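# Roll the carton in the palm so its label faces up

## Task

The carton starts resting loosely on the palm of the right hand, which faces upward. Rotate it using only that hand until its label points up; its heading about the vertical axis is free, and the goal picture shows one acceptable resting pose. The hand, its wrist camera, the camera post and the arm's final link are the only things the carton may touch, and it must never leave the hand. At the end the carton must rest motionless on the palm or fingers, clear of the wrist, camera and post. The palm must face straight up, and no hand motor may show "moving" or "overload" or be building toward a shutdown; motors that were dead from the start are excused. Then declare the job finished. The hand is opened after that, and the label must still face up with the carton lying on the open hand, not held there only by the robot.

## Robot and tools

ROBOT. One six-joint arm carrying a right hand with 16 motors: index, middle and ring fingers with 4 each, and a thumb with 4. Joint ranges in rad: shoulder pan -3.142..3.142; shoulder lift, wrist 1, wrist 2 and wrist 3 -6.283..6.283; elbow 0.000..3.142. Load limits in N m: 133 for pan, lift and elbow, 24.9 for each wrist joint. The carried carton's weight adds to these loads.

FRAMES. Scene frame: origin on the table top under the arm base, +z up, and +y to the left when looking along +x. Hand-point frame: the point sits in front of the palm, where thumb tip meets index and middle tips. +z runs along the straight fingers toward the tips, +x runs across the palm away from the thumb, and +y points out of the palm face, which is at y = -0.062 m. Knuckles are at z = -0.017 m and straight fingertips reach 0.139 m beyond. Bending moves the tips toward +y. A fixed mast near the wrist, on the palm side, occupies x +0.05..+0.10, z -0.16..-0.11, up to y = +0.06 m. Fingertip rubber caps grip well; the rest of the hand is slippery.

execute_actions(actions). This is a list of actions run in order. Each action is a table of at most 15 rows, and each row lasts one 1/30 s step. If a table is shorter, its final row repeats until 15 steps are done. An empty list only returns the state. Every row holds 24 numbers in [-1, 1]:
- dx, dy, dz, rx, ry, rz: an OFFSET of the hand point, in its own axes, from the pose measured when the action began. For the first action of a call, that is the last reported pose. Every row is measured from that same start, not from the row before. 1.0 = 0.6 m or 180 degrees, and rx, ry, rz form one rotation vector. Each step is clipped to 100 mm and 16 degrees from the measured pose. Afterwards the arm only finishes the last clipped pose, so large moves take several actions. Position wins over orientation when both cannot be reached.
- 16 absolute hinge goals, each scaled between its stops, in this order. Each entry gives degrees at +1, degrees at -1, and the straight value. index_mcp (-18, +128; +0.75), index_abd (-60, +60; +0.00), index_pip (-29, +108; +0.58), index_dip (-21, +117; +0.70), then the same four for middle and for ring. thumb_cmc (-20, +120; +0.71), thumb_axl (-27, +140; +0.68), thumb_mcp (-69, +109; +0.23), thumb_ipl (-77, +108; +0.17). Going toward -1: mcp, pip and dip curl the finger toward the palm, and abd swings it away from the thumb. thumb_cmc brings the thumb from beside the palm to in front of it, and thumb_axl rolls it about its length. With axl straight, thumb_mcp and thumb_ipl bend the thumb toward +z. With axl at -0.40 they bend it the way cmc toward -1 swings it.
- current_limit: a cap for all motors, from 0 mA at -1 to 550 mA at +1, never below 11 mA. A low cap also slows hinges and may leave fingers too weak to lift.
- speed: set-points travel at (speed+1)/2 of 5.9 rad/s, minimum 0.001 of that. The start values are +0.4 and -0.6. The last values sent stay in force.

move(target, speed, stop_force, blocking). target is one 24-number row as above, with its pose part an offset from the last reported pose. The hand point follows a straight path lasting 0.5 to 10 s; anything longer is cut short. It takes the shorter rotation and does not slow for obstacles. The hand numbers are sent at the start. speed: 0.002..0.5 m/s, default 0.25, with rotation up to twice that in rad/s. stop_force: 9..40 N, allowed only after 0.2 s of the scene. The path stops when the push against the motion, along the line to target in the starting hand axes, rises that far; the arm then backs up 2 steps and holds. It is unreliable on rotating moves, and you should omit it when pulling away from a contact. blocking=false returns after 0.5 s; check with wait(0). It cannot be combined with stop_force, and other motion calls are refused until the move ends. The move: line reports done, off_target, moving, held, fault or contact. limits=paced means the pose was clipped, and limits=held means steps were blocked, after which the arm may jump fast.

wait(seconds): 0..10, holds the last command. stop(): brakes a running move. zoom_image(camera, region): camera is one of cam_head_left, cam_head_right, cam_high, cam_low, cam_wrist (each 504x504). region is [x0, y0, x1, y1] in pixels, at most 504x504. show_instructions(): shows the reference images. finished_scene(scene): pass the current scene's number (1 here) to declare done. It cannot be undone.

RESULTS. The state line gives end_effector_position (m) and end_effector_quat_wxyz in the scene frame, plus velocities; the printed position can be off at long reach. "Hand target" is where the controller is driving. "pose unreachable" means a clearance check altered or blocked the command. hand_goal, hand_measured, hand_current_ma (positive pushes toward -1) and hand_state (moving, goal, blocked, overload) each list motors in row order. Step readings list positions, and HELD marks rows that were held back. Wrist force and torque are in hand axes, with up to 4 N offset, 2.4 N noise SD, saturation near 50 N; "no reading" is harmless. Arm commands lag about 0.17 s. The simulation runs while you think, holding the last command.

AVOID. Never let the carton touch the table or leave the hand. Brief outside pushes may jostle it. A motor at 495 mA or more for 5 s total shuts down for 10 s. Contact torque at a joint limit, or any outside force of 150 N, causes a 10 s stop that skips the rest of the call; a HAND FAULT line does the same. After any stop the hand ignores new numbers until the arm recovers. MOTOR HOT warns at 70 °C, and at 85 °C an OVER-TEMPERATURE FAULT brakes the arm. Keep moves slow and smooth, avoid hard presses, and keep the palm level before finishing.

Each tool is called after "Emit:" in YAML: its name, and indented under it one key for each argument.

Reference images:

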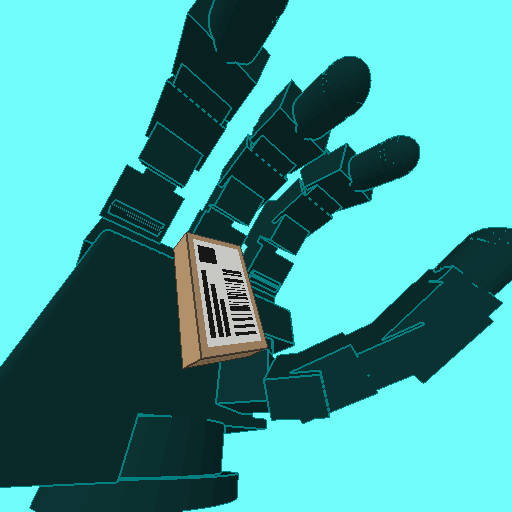

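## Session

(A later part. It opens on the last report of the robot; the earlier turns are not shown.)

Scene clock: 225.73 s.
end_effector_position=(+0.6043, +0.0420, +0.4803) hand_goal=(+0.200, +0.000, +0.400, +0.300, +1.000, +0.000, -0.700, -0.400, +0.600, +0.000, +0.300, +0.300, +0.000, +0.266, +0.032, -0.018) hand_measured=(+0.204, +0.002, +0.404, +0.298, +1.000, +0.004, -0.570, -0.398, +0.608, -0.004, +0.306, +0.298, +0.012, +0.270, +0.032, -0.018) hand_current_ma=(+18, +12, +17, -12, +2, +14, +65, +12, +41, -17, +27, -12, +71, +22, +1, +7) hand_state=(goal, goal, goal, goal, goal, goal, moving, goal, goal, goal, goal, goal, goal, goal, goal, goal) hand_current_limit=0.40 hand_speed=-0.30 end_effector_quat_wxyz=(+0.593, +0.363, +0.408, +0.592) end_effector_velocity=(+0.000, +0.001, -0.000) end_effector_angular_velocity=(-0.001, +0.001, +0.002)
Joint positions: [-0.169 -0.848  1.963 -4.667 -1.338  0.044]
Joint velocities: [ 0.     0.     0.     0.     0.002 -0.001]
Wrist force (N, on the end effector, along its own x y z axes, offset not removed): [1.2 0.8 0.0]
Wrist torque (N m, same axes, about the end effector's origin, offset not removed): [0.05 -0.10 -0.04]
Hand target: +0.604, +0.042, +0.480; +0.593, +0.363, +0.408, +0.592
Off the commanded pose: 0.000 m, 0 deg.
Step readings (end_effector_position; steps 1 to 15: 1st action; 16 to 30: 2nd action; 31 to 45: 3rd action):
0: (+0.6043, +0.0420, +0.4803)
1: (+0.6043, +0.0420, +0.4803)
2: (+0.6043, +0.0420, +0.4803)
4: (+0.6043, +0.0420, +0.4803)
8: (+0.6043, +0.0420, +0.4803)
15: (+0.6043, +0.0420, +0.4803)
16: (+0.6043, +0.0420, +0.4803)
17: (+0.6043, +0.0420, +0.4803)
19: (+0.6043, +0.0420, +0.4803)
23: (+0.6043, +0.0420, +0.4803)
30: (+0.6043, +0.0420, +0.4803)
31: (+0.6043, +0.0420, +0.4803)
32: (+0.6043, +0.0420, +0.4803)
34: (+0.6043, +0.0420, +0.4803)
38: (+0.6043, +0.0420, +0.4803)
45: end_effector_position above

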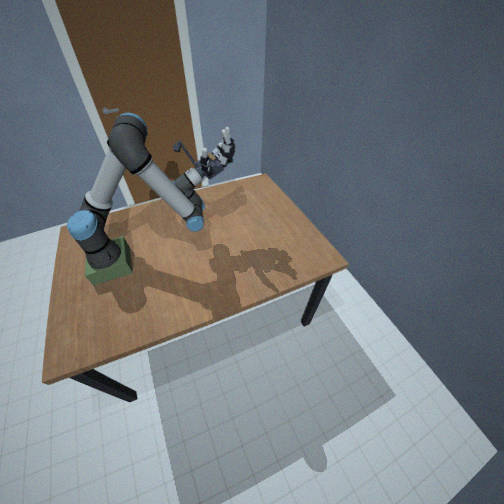

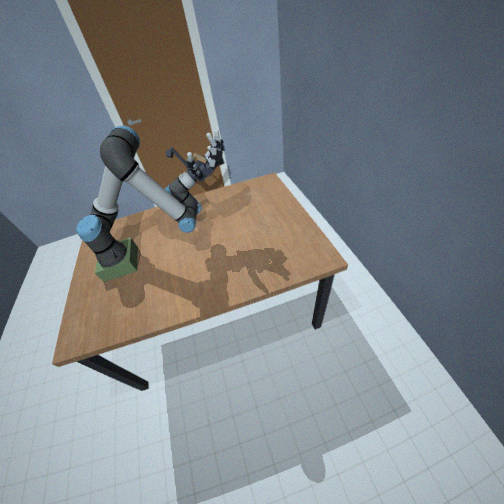

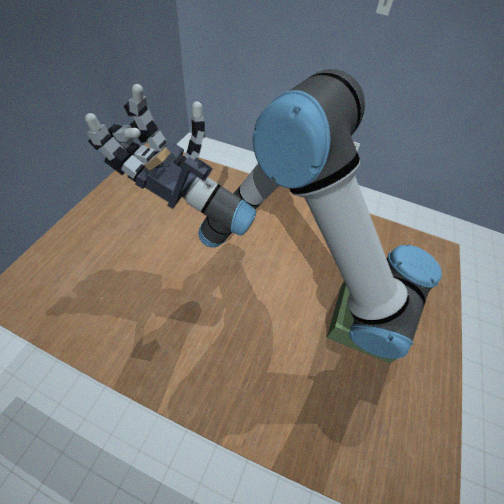

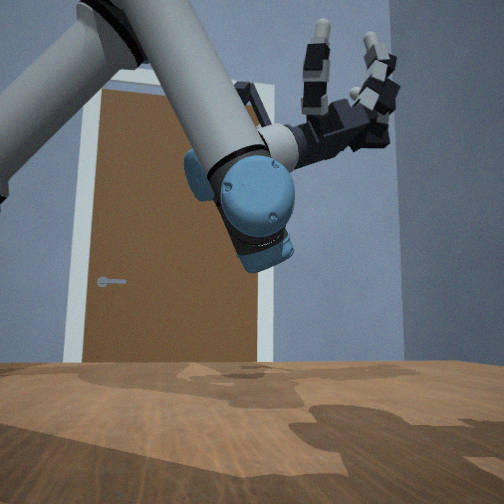

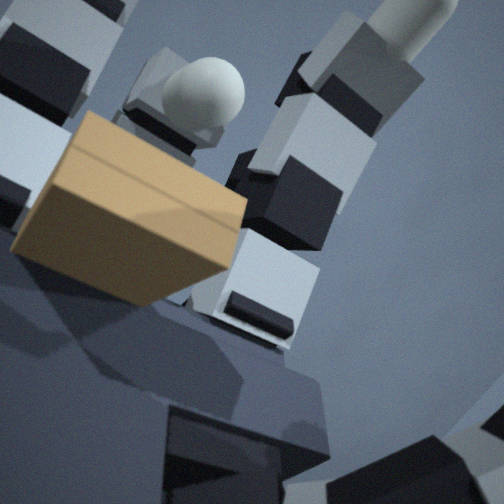

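Plenty of clearance. I curl fully and advance the knuckle.

Emit:
move:
  target: [0,0,0,0,0,0,0.2,0,0.4,0.3,0.6,0,-0.95,-0.5,0.6,0,0.3,0.3,0,0.266,0.032,-0.018,0.4,-0.7]

Emit:
zoom_image:
  camera: "cam_high"
  region: [90,90,220,220]

Scene clock: 234.73 s.
end_effector_position=(+0.6043, +0.0420, +0.4803) hand_goal=(+0.200, +0.000, +0.400, +0.300, +0.600, +0.000, -0.950, -0.500, +0.600, +0.000, +0.300, +0.300, +0.000, +0.266, +0.032, -0.018) hand_measured=(+0.204, +0.002, +0.404, +0.298, +0.616, +0.004, -0.950, -0.498, +0.608, -0.004, +0.306, +0.298, +0.012, +0.270, +0.032, -0.018) hand_current_ma=(+18, +12, +17, -12, +85, +14, +3, +12, +41, -17, +27, -12, +71, +22, +1, +7) hand_state=(goal, goal, goal, goal, goal, goal, goal, goal, goal, goal, goal, goal, goal, goal, goal, goal) hand_current_limit=0.40 hand_speed=-0.70 end_effector_quat_wxyz=(+0.593, +0.363, +0.408, +0.592) end_effector_velocity=(-0.000, +0.000, +0.000) end_effector_angular_velocity=(-0.000, -0.000, +0.001)
Joint positions: [-0.169 -0.848  1.963 -4.667 -1.338  0.044]
Joint velocities: [ 0.    -0.001  0.     0.     0.     0.   ]
Wrist force (N, on the end effector, along its own x y z axes, offset not removed): [0.1 -0.4 -1.1]
Wrist torque (N m, same axes, about the end effector's origin, offset not removed): [0.04 0.08 -0.25]
Hand target: +0.604, +0.042, +0.480; +0.593, +0.363, +0.408, +0.592
Off the commanded pose: 0.000 m, 0 deg.
move: done

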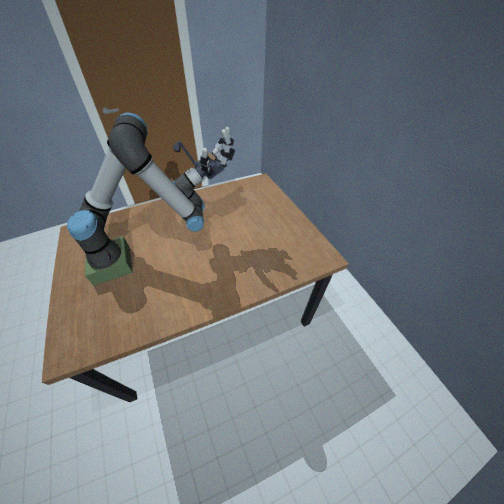

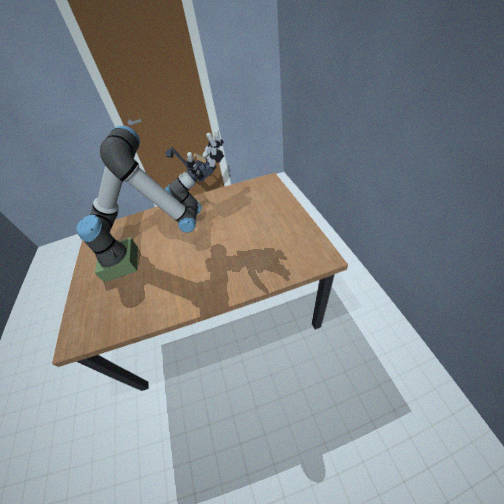

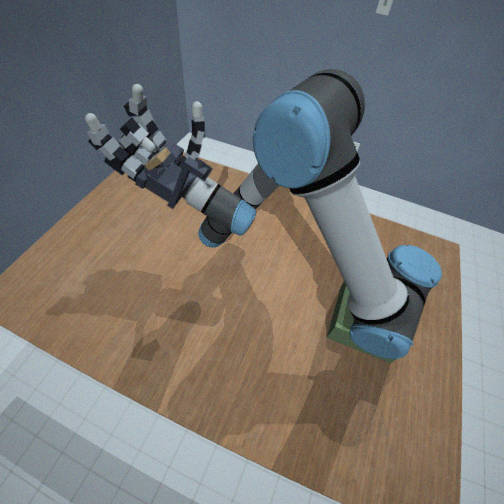

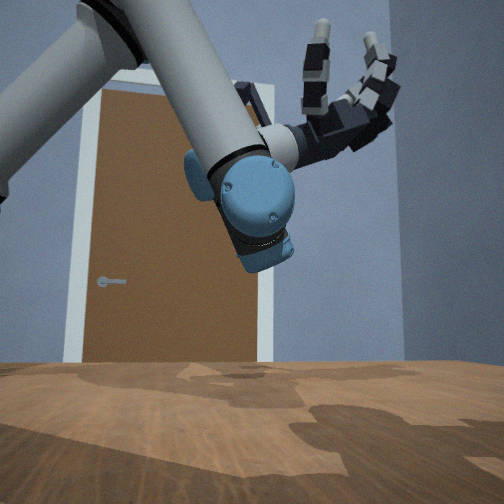

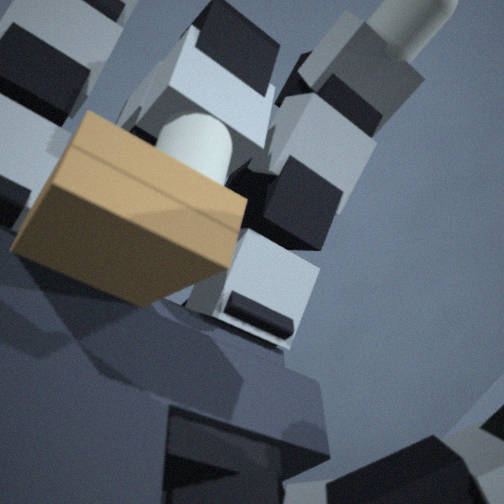

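Region (90, 90, 220, 220) of cam_high's 504x504 image, scaled by 3.877, with more detail than that image has.

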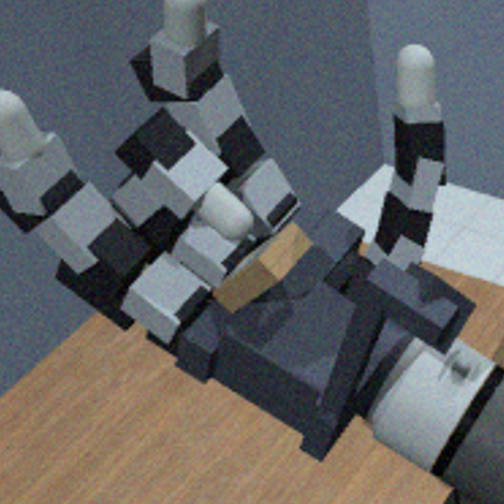

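Emit:
move:
  target: [0,0,0,0.02,0,0,0.2,0,0.4,0.3,0.15,0,-0.85,-0.3,0.6,0,0.3,0.3,0,0.266,0.032,-0.018,0.4,-0.8]
  speed: 0.1

Emit:
zoom_image:
  camera: "cam_high"
  region: [90,90,220,220]

Scene clock: 239.57 s.
end_effector_position=(+0.6043, +0.0420, +0.4803) hand_goal=(+0.200, +0.000, +0.400, +0.300, +0.150, +0.000, -0.850, -0.300, +0.600, +0.000, +0.300, +0.300, +0.000, +0.266, +0.032, -0.018) hand_measured=(+0.204, +0.002, +0.404, +0.298, +0.158, +0.002, -0.850, -0.300, +0.608, -0.004, +0.306, +0.298, +0.012, +0.270, +0.032, -0.018) hand_current_ma=(+21, +12, +17, -12, +41, +12, +0, +3, +43, -16, +27, -12, +71, +22, +1, +7) hand_state=(goal, goal, goal, goal, goal, goal, goal, goal, goal, goal, goal, goal, goal, goal, goal, goal) hand_current_limit=0.40 hand_speed=-0.80 end_effector_quat_wxyz=(+0.581, +0.382, +0.426, +0.579) end_effector_velocity=(-0.000, -0.001, +0.001) end_effector_angular_velocity=(+0.001, -0.001, -0.001)
Joint positions: [-0.173 -0.888  2.013 -4.613 -1.332  0.031]
Joint velocities: [-0.001 -0.001 -0.001  0.    -0.001  0.001]
Wrist force (N, on the end effector, along its own x y z axes, offset not removed): [-0.2 -1.0 -2.5]
Wrist torque (N m, same axes, about the end effector's origin, offset not removed): [0.04 0.12 -0.34]
Hand target: +0.604, +0.042, +0.480; +0.581, +0.382, +0.426, +0.579
Off the commanded pose: 0.000 m, 0 deg.
move: done

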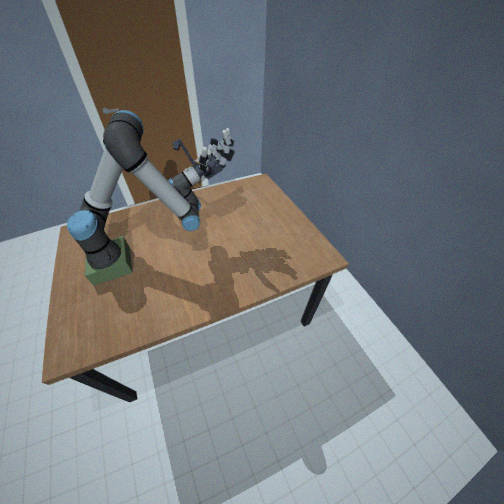

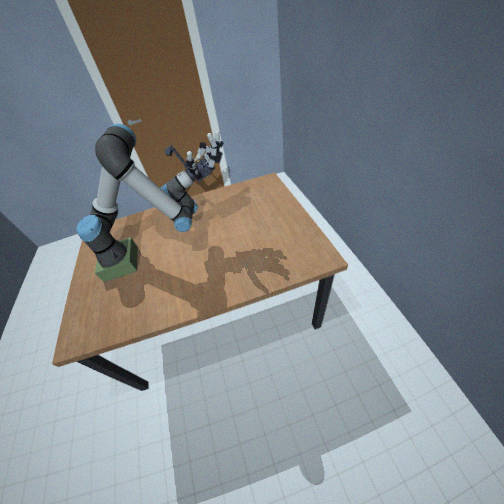

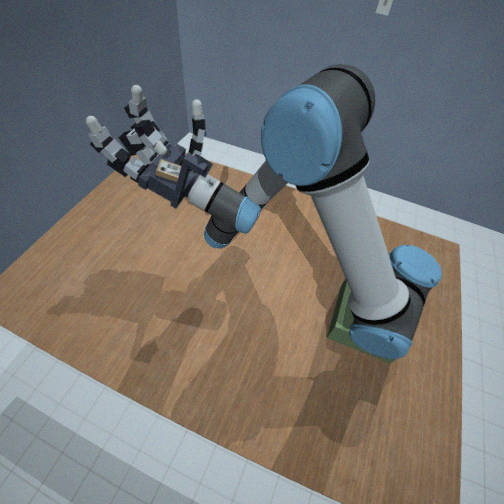

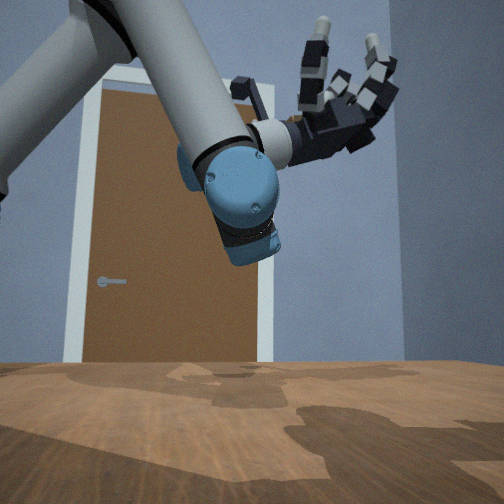

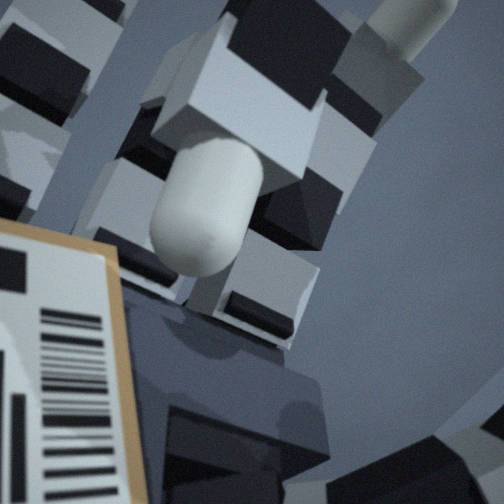

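Region (90, 90, 220, 220) of cam_high's 504x504 image, scaled by 3.877, with more detail than that image has.

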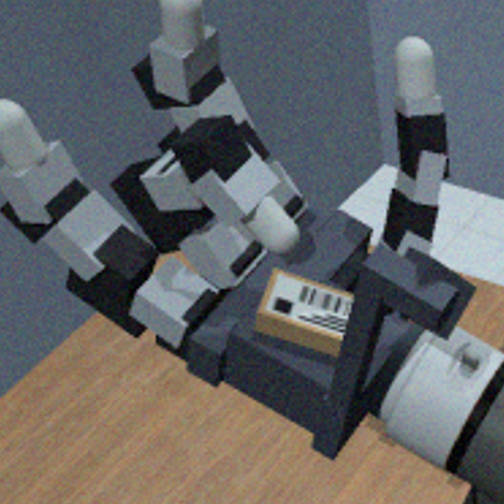

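Emit:
move:
  target: [0,0,0,0.24,0,0,0.2,0,0.3,0.3,0.2,0,0.3,0.3,0.2,0,0.3,0.3,0,0.266,0.032,-0.018,0.4,-0.4]
  speed: 0.25

Scene clock: 245.00 s.
end_effector_position=(+0.6043, +0.0420, +0.4803) hand_goal=(+0.200, +0.000, +0.300, +0.300, +0.200, +0.000, +0.300, +0.300, +0.200, +0.000, +0.300, +0.300, +0.000, +0.266, +0.032, -0.018) hand_measured=(+0.208, +0.002, +0.304, +0.298, +0.210, +0.002, +0.300, +0.298, +0.218, -0.004, +0.306, +0.298, +0.012, +0.270, +0.032, -0.018) hand_current_ma=(+49, +12, +23, -12, +53, +12, -1, -14, +101, -16, +27, -12, +71, +22, +1, +7) hand_state=(goal, goal, goal, goal, goal, goal, goal, goal, goal, goal, goal, goal, goal, goal, goal, goal) hand_current_limit=0.40 hand_speed=-0.40 end_effector_quat_wxyz=(+0.400, +0.569, +0.609, +0.382) end_effector_velocity=(+0.001, +0.000, -0.000) end_effector_angular_velocity=(+0.000, +0.014, -0.000)
Joint positions: [-0.186 -1.514  2.289 -3.493 -1.365 -0.148]
Joint velocities: [ 0.001 -0.008 -0.005  0.027 -0.003 -0.002]
Wrist force (N, on the end effector, along its own x y z axes, offset not removed): [-0.4 0.0 -1.2]
Wrist torque (N m, same axes, about the end effector's origin, offset not removed): [0.34 0.08 -0.25]
Hand target: +0.604, +0.042, +0.480; +0.400, +0.569, +0.609, +0.382
Off the commanded pose: 0.000 m, 0 deg.
move: done

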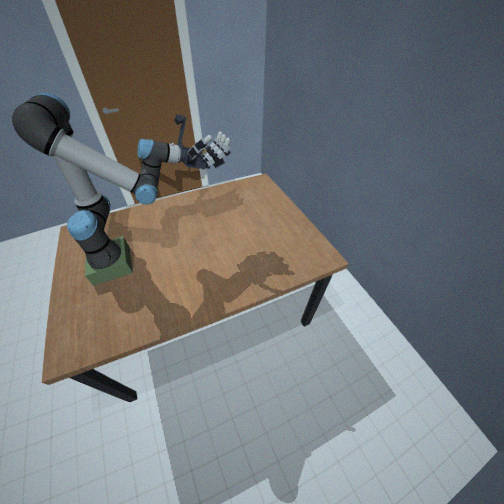

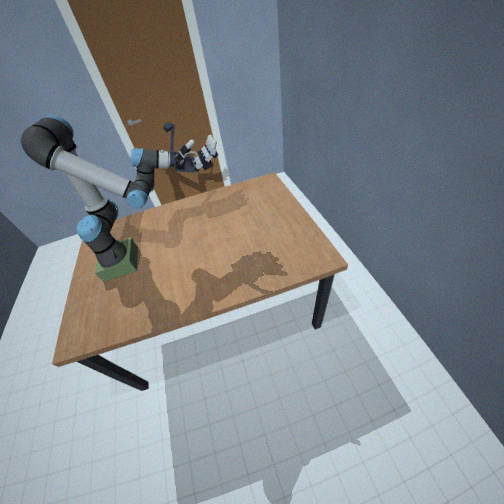

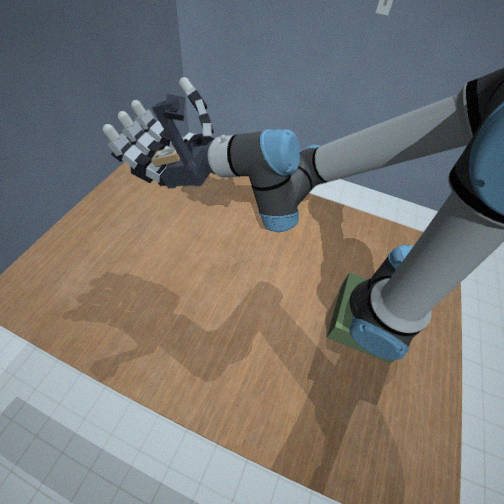

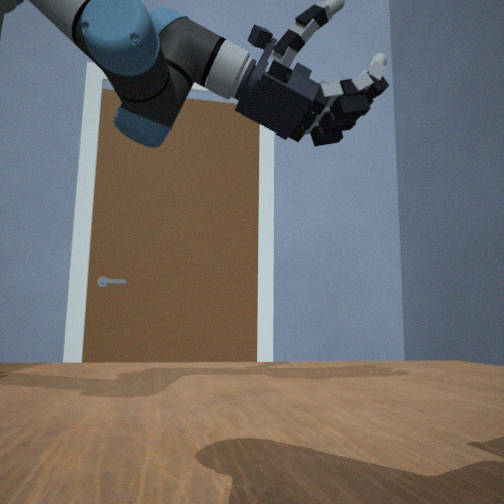

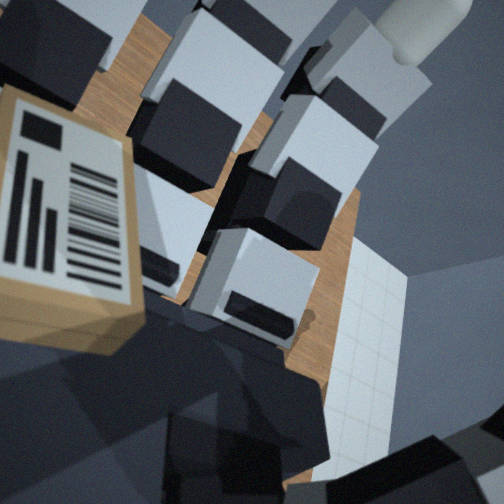

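Emit:
move:
  target: [0,0,0,-0.127,0,0,0.1,0,0.3,0.3,0.1,0,0.3,0.3,0.1,0,0.3,0.3,0.1,0.266,0.032,-0.018,0.4,-0.7]

Emit:
move:
  target: [0,0,0,0,0,0.017,0.6,0,0.4,0.4,0.6,0,0.4,0.4,0.6,0,0.4,0.4,0.2,0.266,0.032,-0.018,0.4,-0.7]
  speed: 0.1

Emit:
zoom_image:
  camera: "cam_high"
  region: [90,90,230,230]

Scene clock: 249.67 s.
end_effector_position=(+0.6042, +0.0420, +0.4803) hand_goal=(+0.100, +0.000, +0.300, +0.300, +0.100, +0.000, +0.300, +0.300, +0.100, +0.000, +0.300, +0.300, +0.100, +0.266, +0.032, -0.018) hand_measured=(+0.118, +0.002, +0.304, +0.298, +0.122, +0.002, +0.300, +0.298, +0.120, -0.004, +0.306, +0.298, +0.104, +0.270, +0.032, -0.018) hand_current_ma=(+105, +12, +23, -12, +115, +12, +1, -14, +107, -16, +27, -12, +25, +22, +1, +7) hand_state=(goal, goal, goal, goal, blocked, goal, goal, goal, goal, goal, goal, goal, goal, goal, goal, goal) hand_current_limit=0.40 hand_speed=-0.70 end_effector_quat_wxyz=(+0.505, +0.478, +0.521, +0.495) end_effector_velocity=(+0.001, -0.000, -0.000) end_effector_angular_velocity=(-0.001, -0.009, -0.001)
Joint positions: [-0.19  -1.16   2.233 -4.196 -1.319 -0.056]
Joint velocities: [ 0.001  0.009 -0.006 -0.012 -0.001  0.001]
Wrist force (N, on the end effector, along its own x y z axes, offset not removed): [0.8 0.3 -0.6]
Wrist torque (N m, same axes, about the end effector's origin, offset not removed): [0.13 -0.04 -0.16]
Hand target: +0.604, +0.042, +0.480; +0.505, +0.478, +0.521, +0.495
Off the commanded pose: 0.000 m, 0 deg.
move: done

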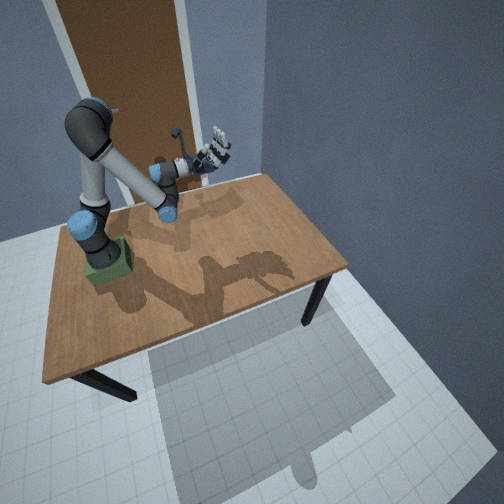

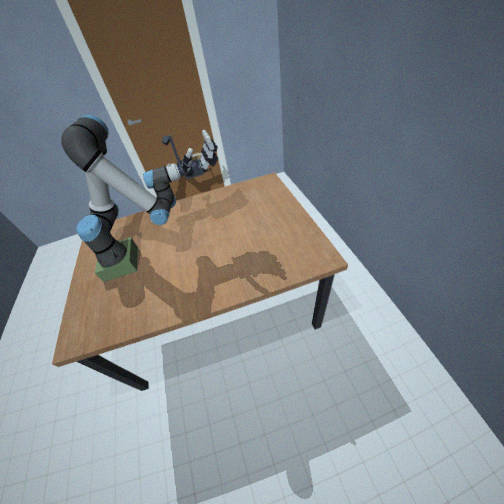

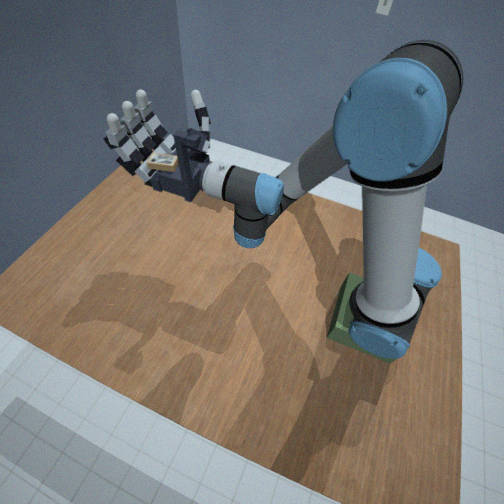

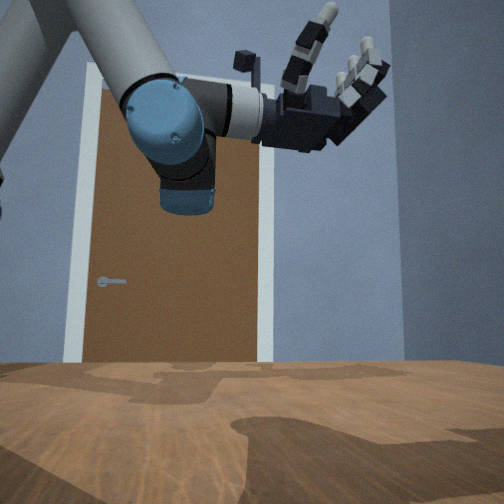

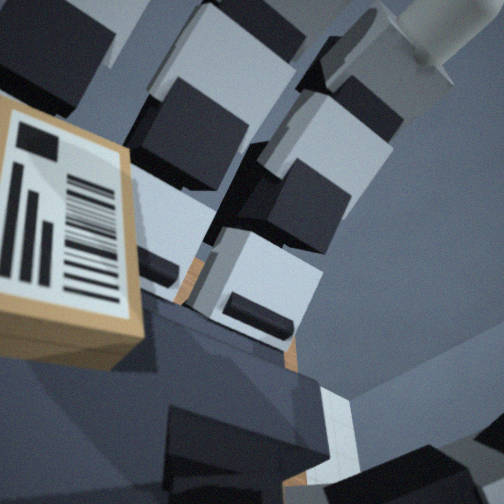

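Scene clock: 250.67 s.
end_effector_position=(+0.6042, +0.0420, +0.4803) hand_goal=(+0.600, +0.000, +0.400, +0.400, +0.600, +0.000, +0.400, +0.400, +0.600, +0.000, +0.400, +0.400, +0.200, +0.266, +0.032, -0.018) hand_measured=(+0.610, +0.002, +0.400, +0.398, +0.610, +0.002, +0.400, +0.398, +0.610, -0.002, +0.400, +0.398, +0.206, +0.270, +0.032, -0.018) hand_current_ma=(+52, +12, +3, -13, +57, +12, +3, -13, +52, -14, +3, -13, +32, +22, +1, +7) hand_state=(goal, goal, goal, goal, goal, goal, goal, goal, goal, goal, goal, goal, goal, goal, goal, goal) hand_current_limit=0.40 hand_speed=-0.70 end_effector_quat_wxyz=(+0.491, +0.492, +0.508, +0.508) end_effector_velocity=(-0.000, -0.001, +0.001) end_effector_angular_velocity=(+0.002, -0.001, -0.001)
Joint positions: [-0.178 -1.162  2.231 -4.192 -1.332 -0.002]
Joint velocities: [-0.    -0.    -0.    -0.001 -0.001  0.002]
Wrist force (N, on the end effector, along its own x y z axes, offset not removed): [-0.1 0.9 -0.8]
Wrist torque (N m, same axes, about the end effector's origin, offset not removed): [0.32 0.08 -0.24]
Hand target: +0.604, +0.042, +0.480; +0.491, +0.492, +0.508, +0.508
Off the commanded pose: 0.000 m, 0 deg.
move: done

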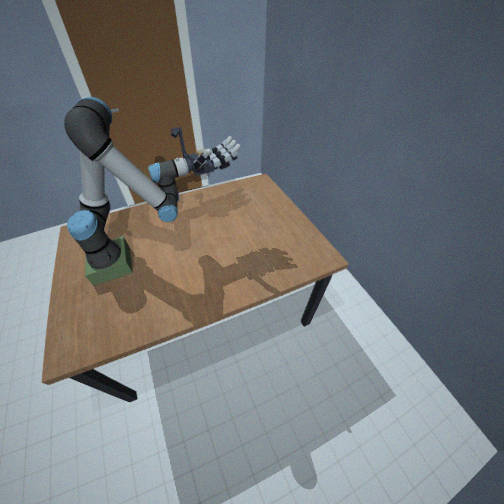

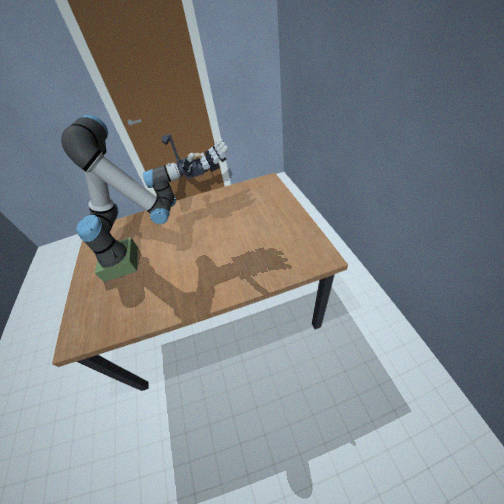

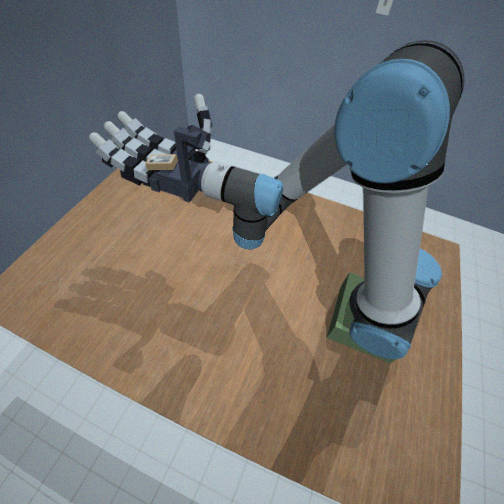

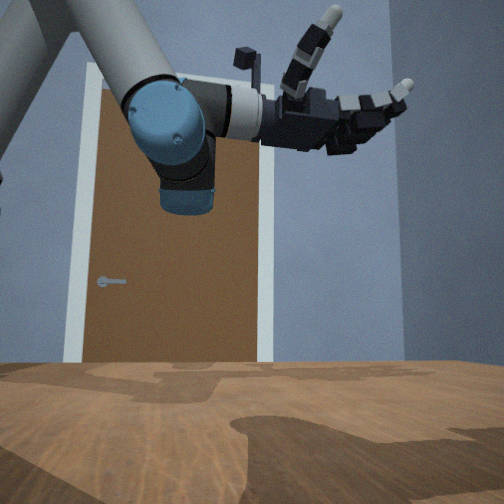

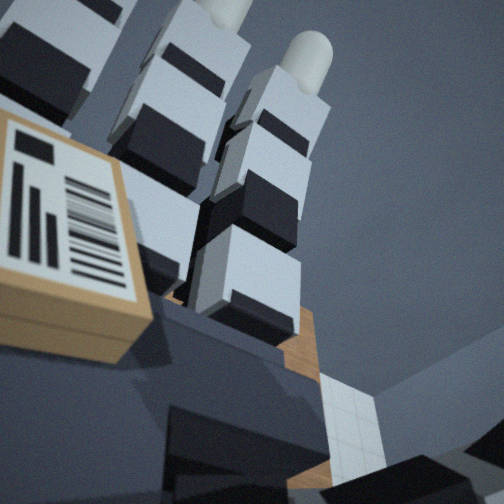

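Region (90, 90, 230, 230) of cam_high's 504x504 image, scaled by 3.600, with more detail than that image has.

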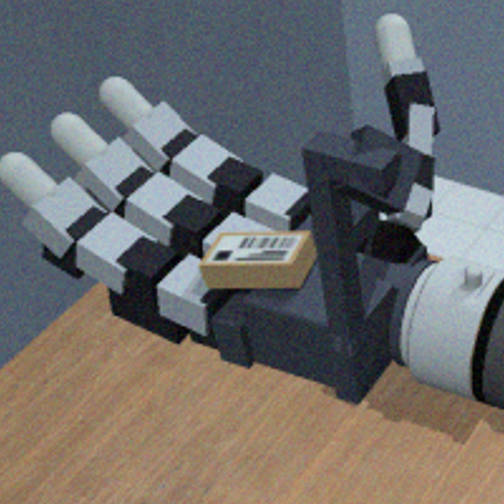

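Emit:
execute_actions:
  actions: []

Scene clock: 259.17 s.
end_effector_position=(+0.6042, +0.0420, +0.4803) hand_goal=(+0.600, +0.000, +0.400, +0.400, +0.600, +0.000, +0.400, +0.400, +0.600, +0.000, +0.400, +0.400, +0.200, +0.266, +0.032, -0.018) hand_measured=(+0.610, +0.002, +0.400, +0.398, +0.610, +0.002, +0.400, +0.398, +0.610, -0.002, +0.400, +0.398, +0.206, +0.270, +0.032, -0.018) hand_current_ma=(+52, +12, +3, -13, +57, +12, +3, -13, +52, -14, +3, -13, +32, +22, +1, +7) hand_state=(goal, goal, goal, goal, goal, goal, goal, goal, goal, goal, goal, goal, goal, goal, goal, goal) hand_current_limit=0.40 hand_speed=-0.70 end_effector_quat_wxyz=(+0.491, +0.492, +0.508, +0.508) end_effector_velocity=(+0.000, -0.000, -0.000) end_effector_angular_velocity=(+0.002, +0.001, +0.000)
Joint positions: [-0.178 -1.162  2.231 -4.192 -1.332 -0.002]
Joint velocities: [ 0.     0.    -0.001  0.002  0.     0.002]
Wrist force (N, on the end effector, along its own x y z axes, offset not removed): [-0.4 0.6 -1.9]
Wrist torque (N m, same axes, about the end effector's origin, offset not removed): [0.21 0.19 -0.17]
Hand target: +0.604, +0.042, +0.480; +0.491, +0.492, +0.508, +0.508
Off the commanded pose: 0.000 m, 0 deg.

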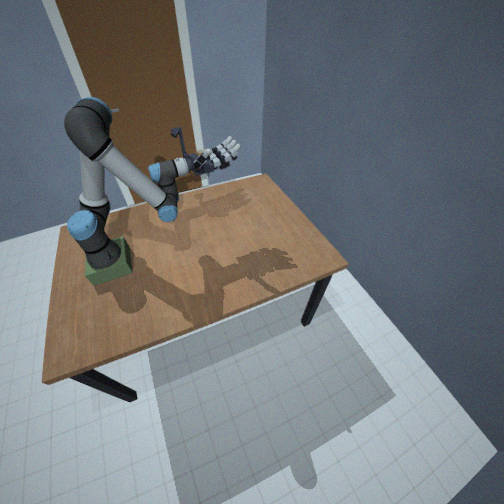

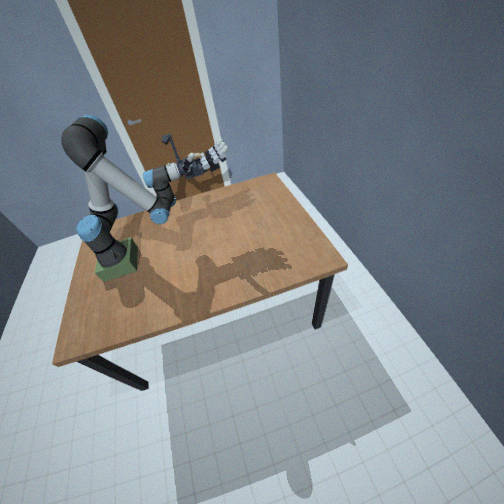

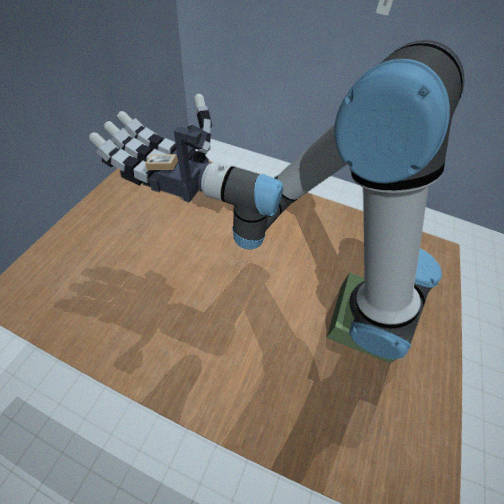

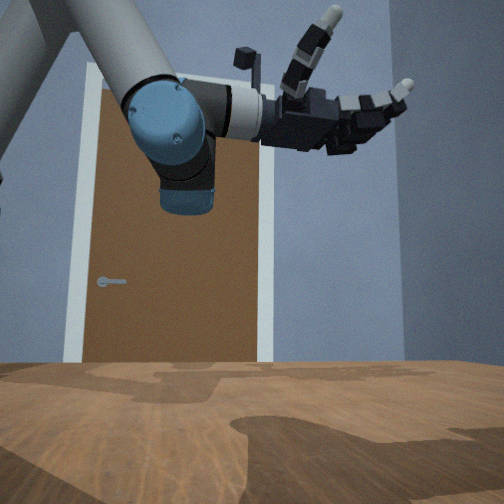

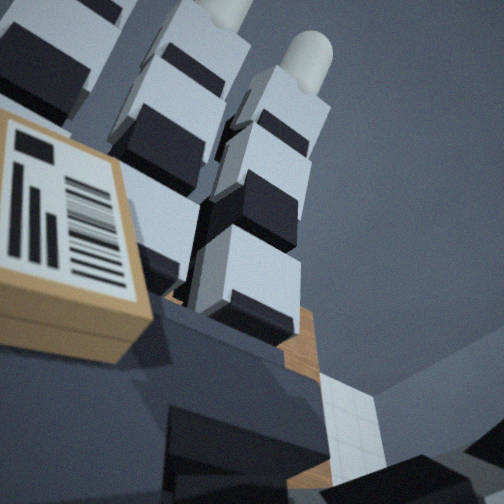

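Emit:
finished_scene:
  scene: 1

The scene is finished: the task was done.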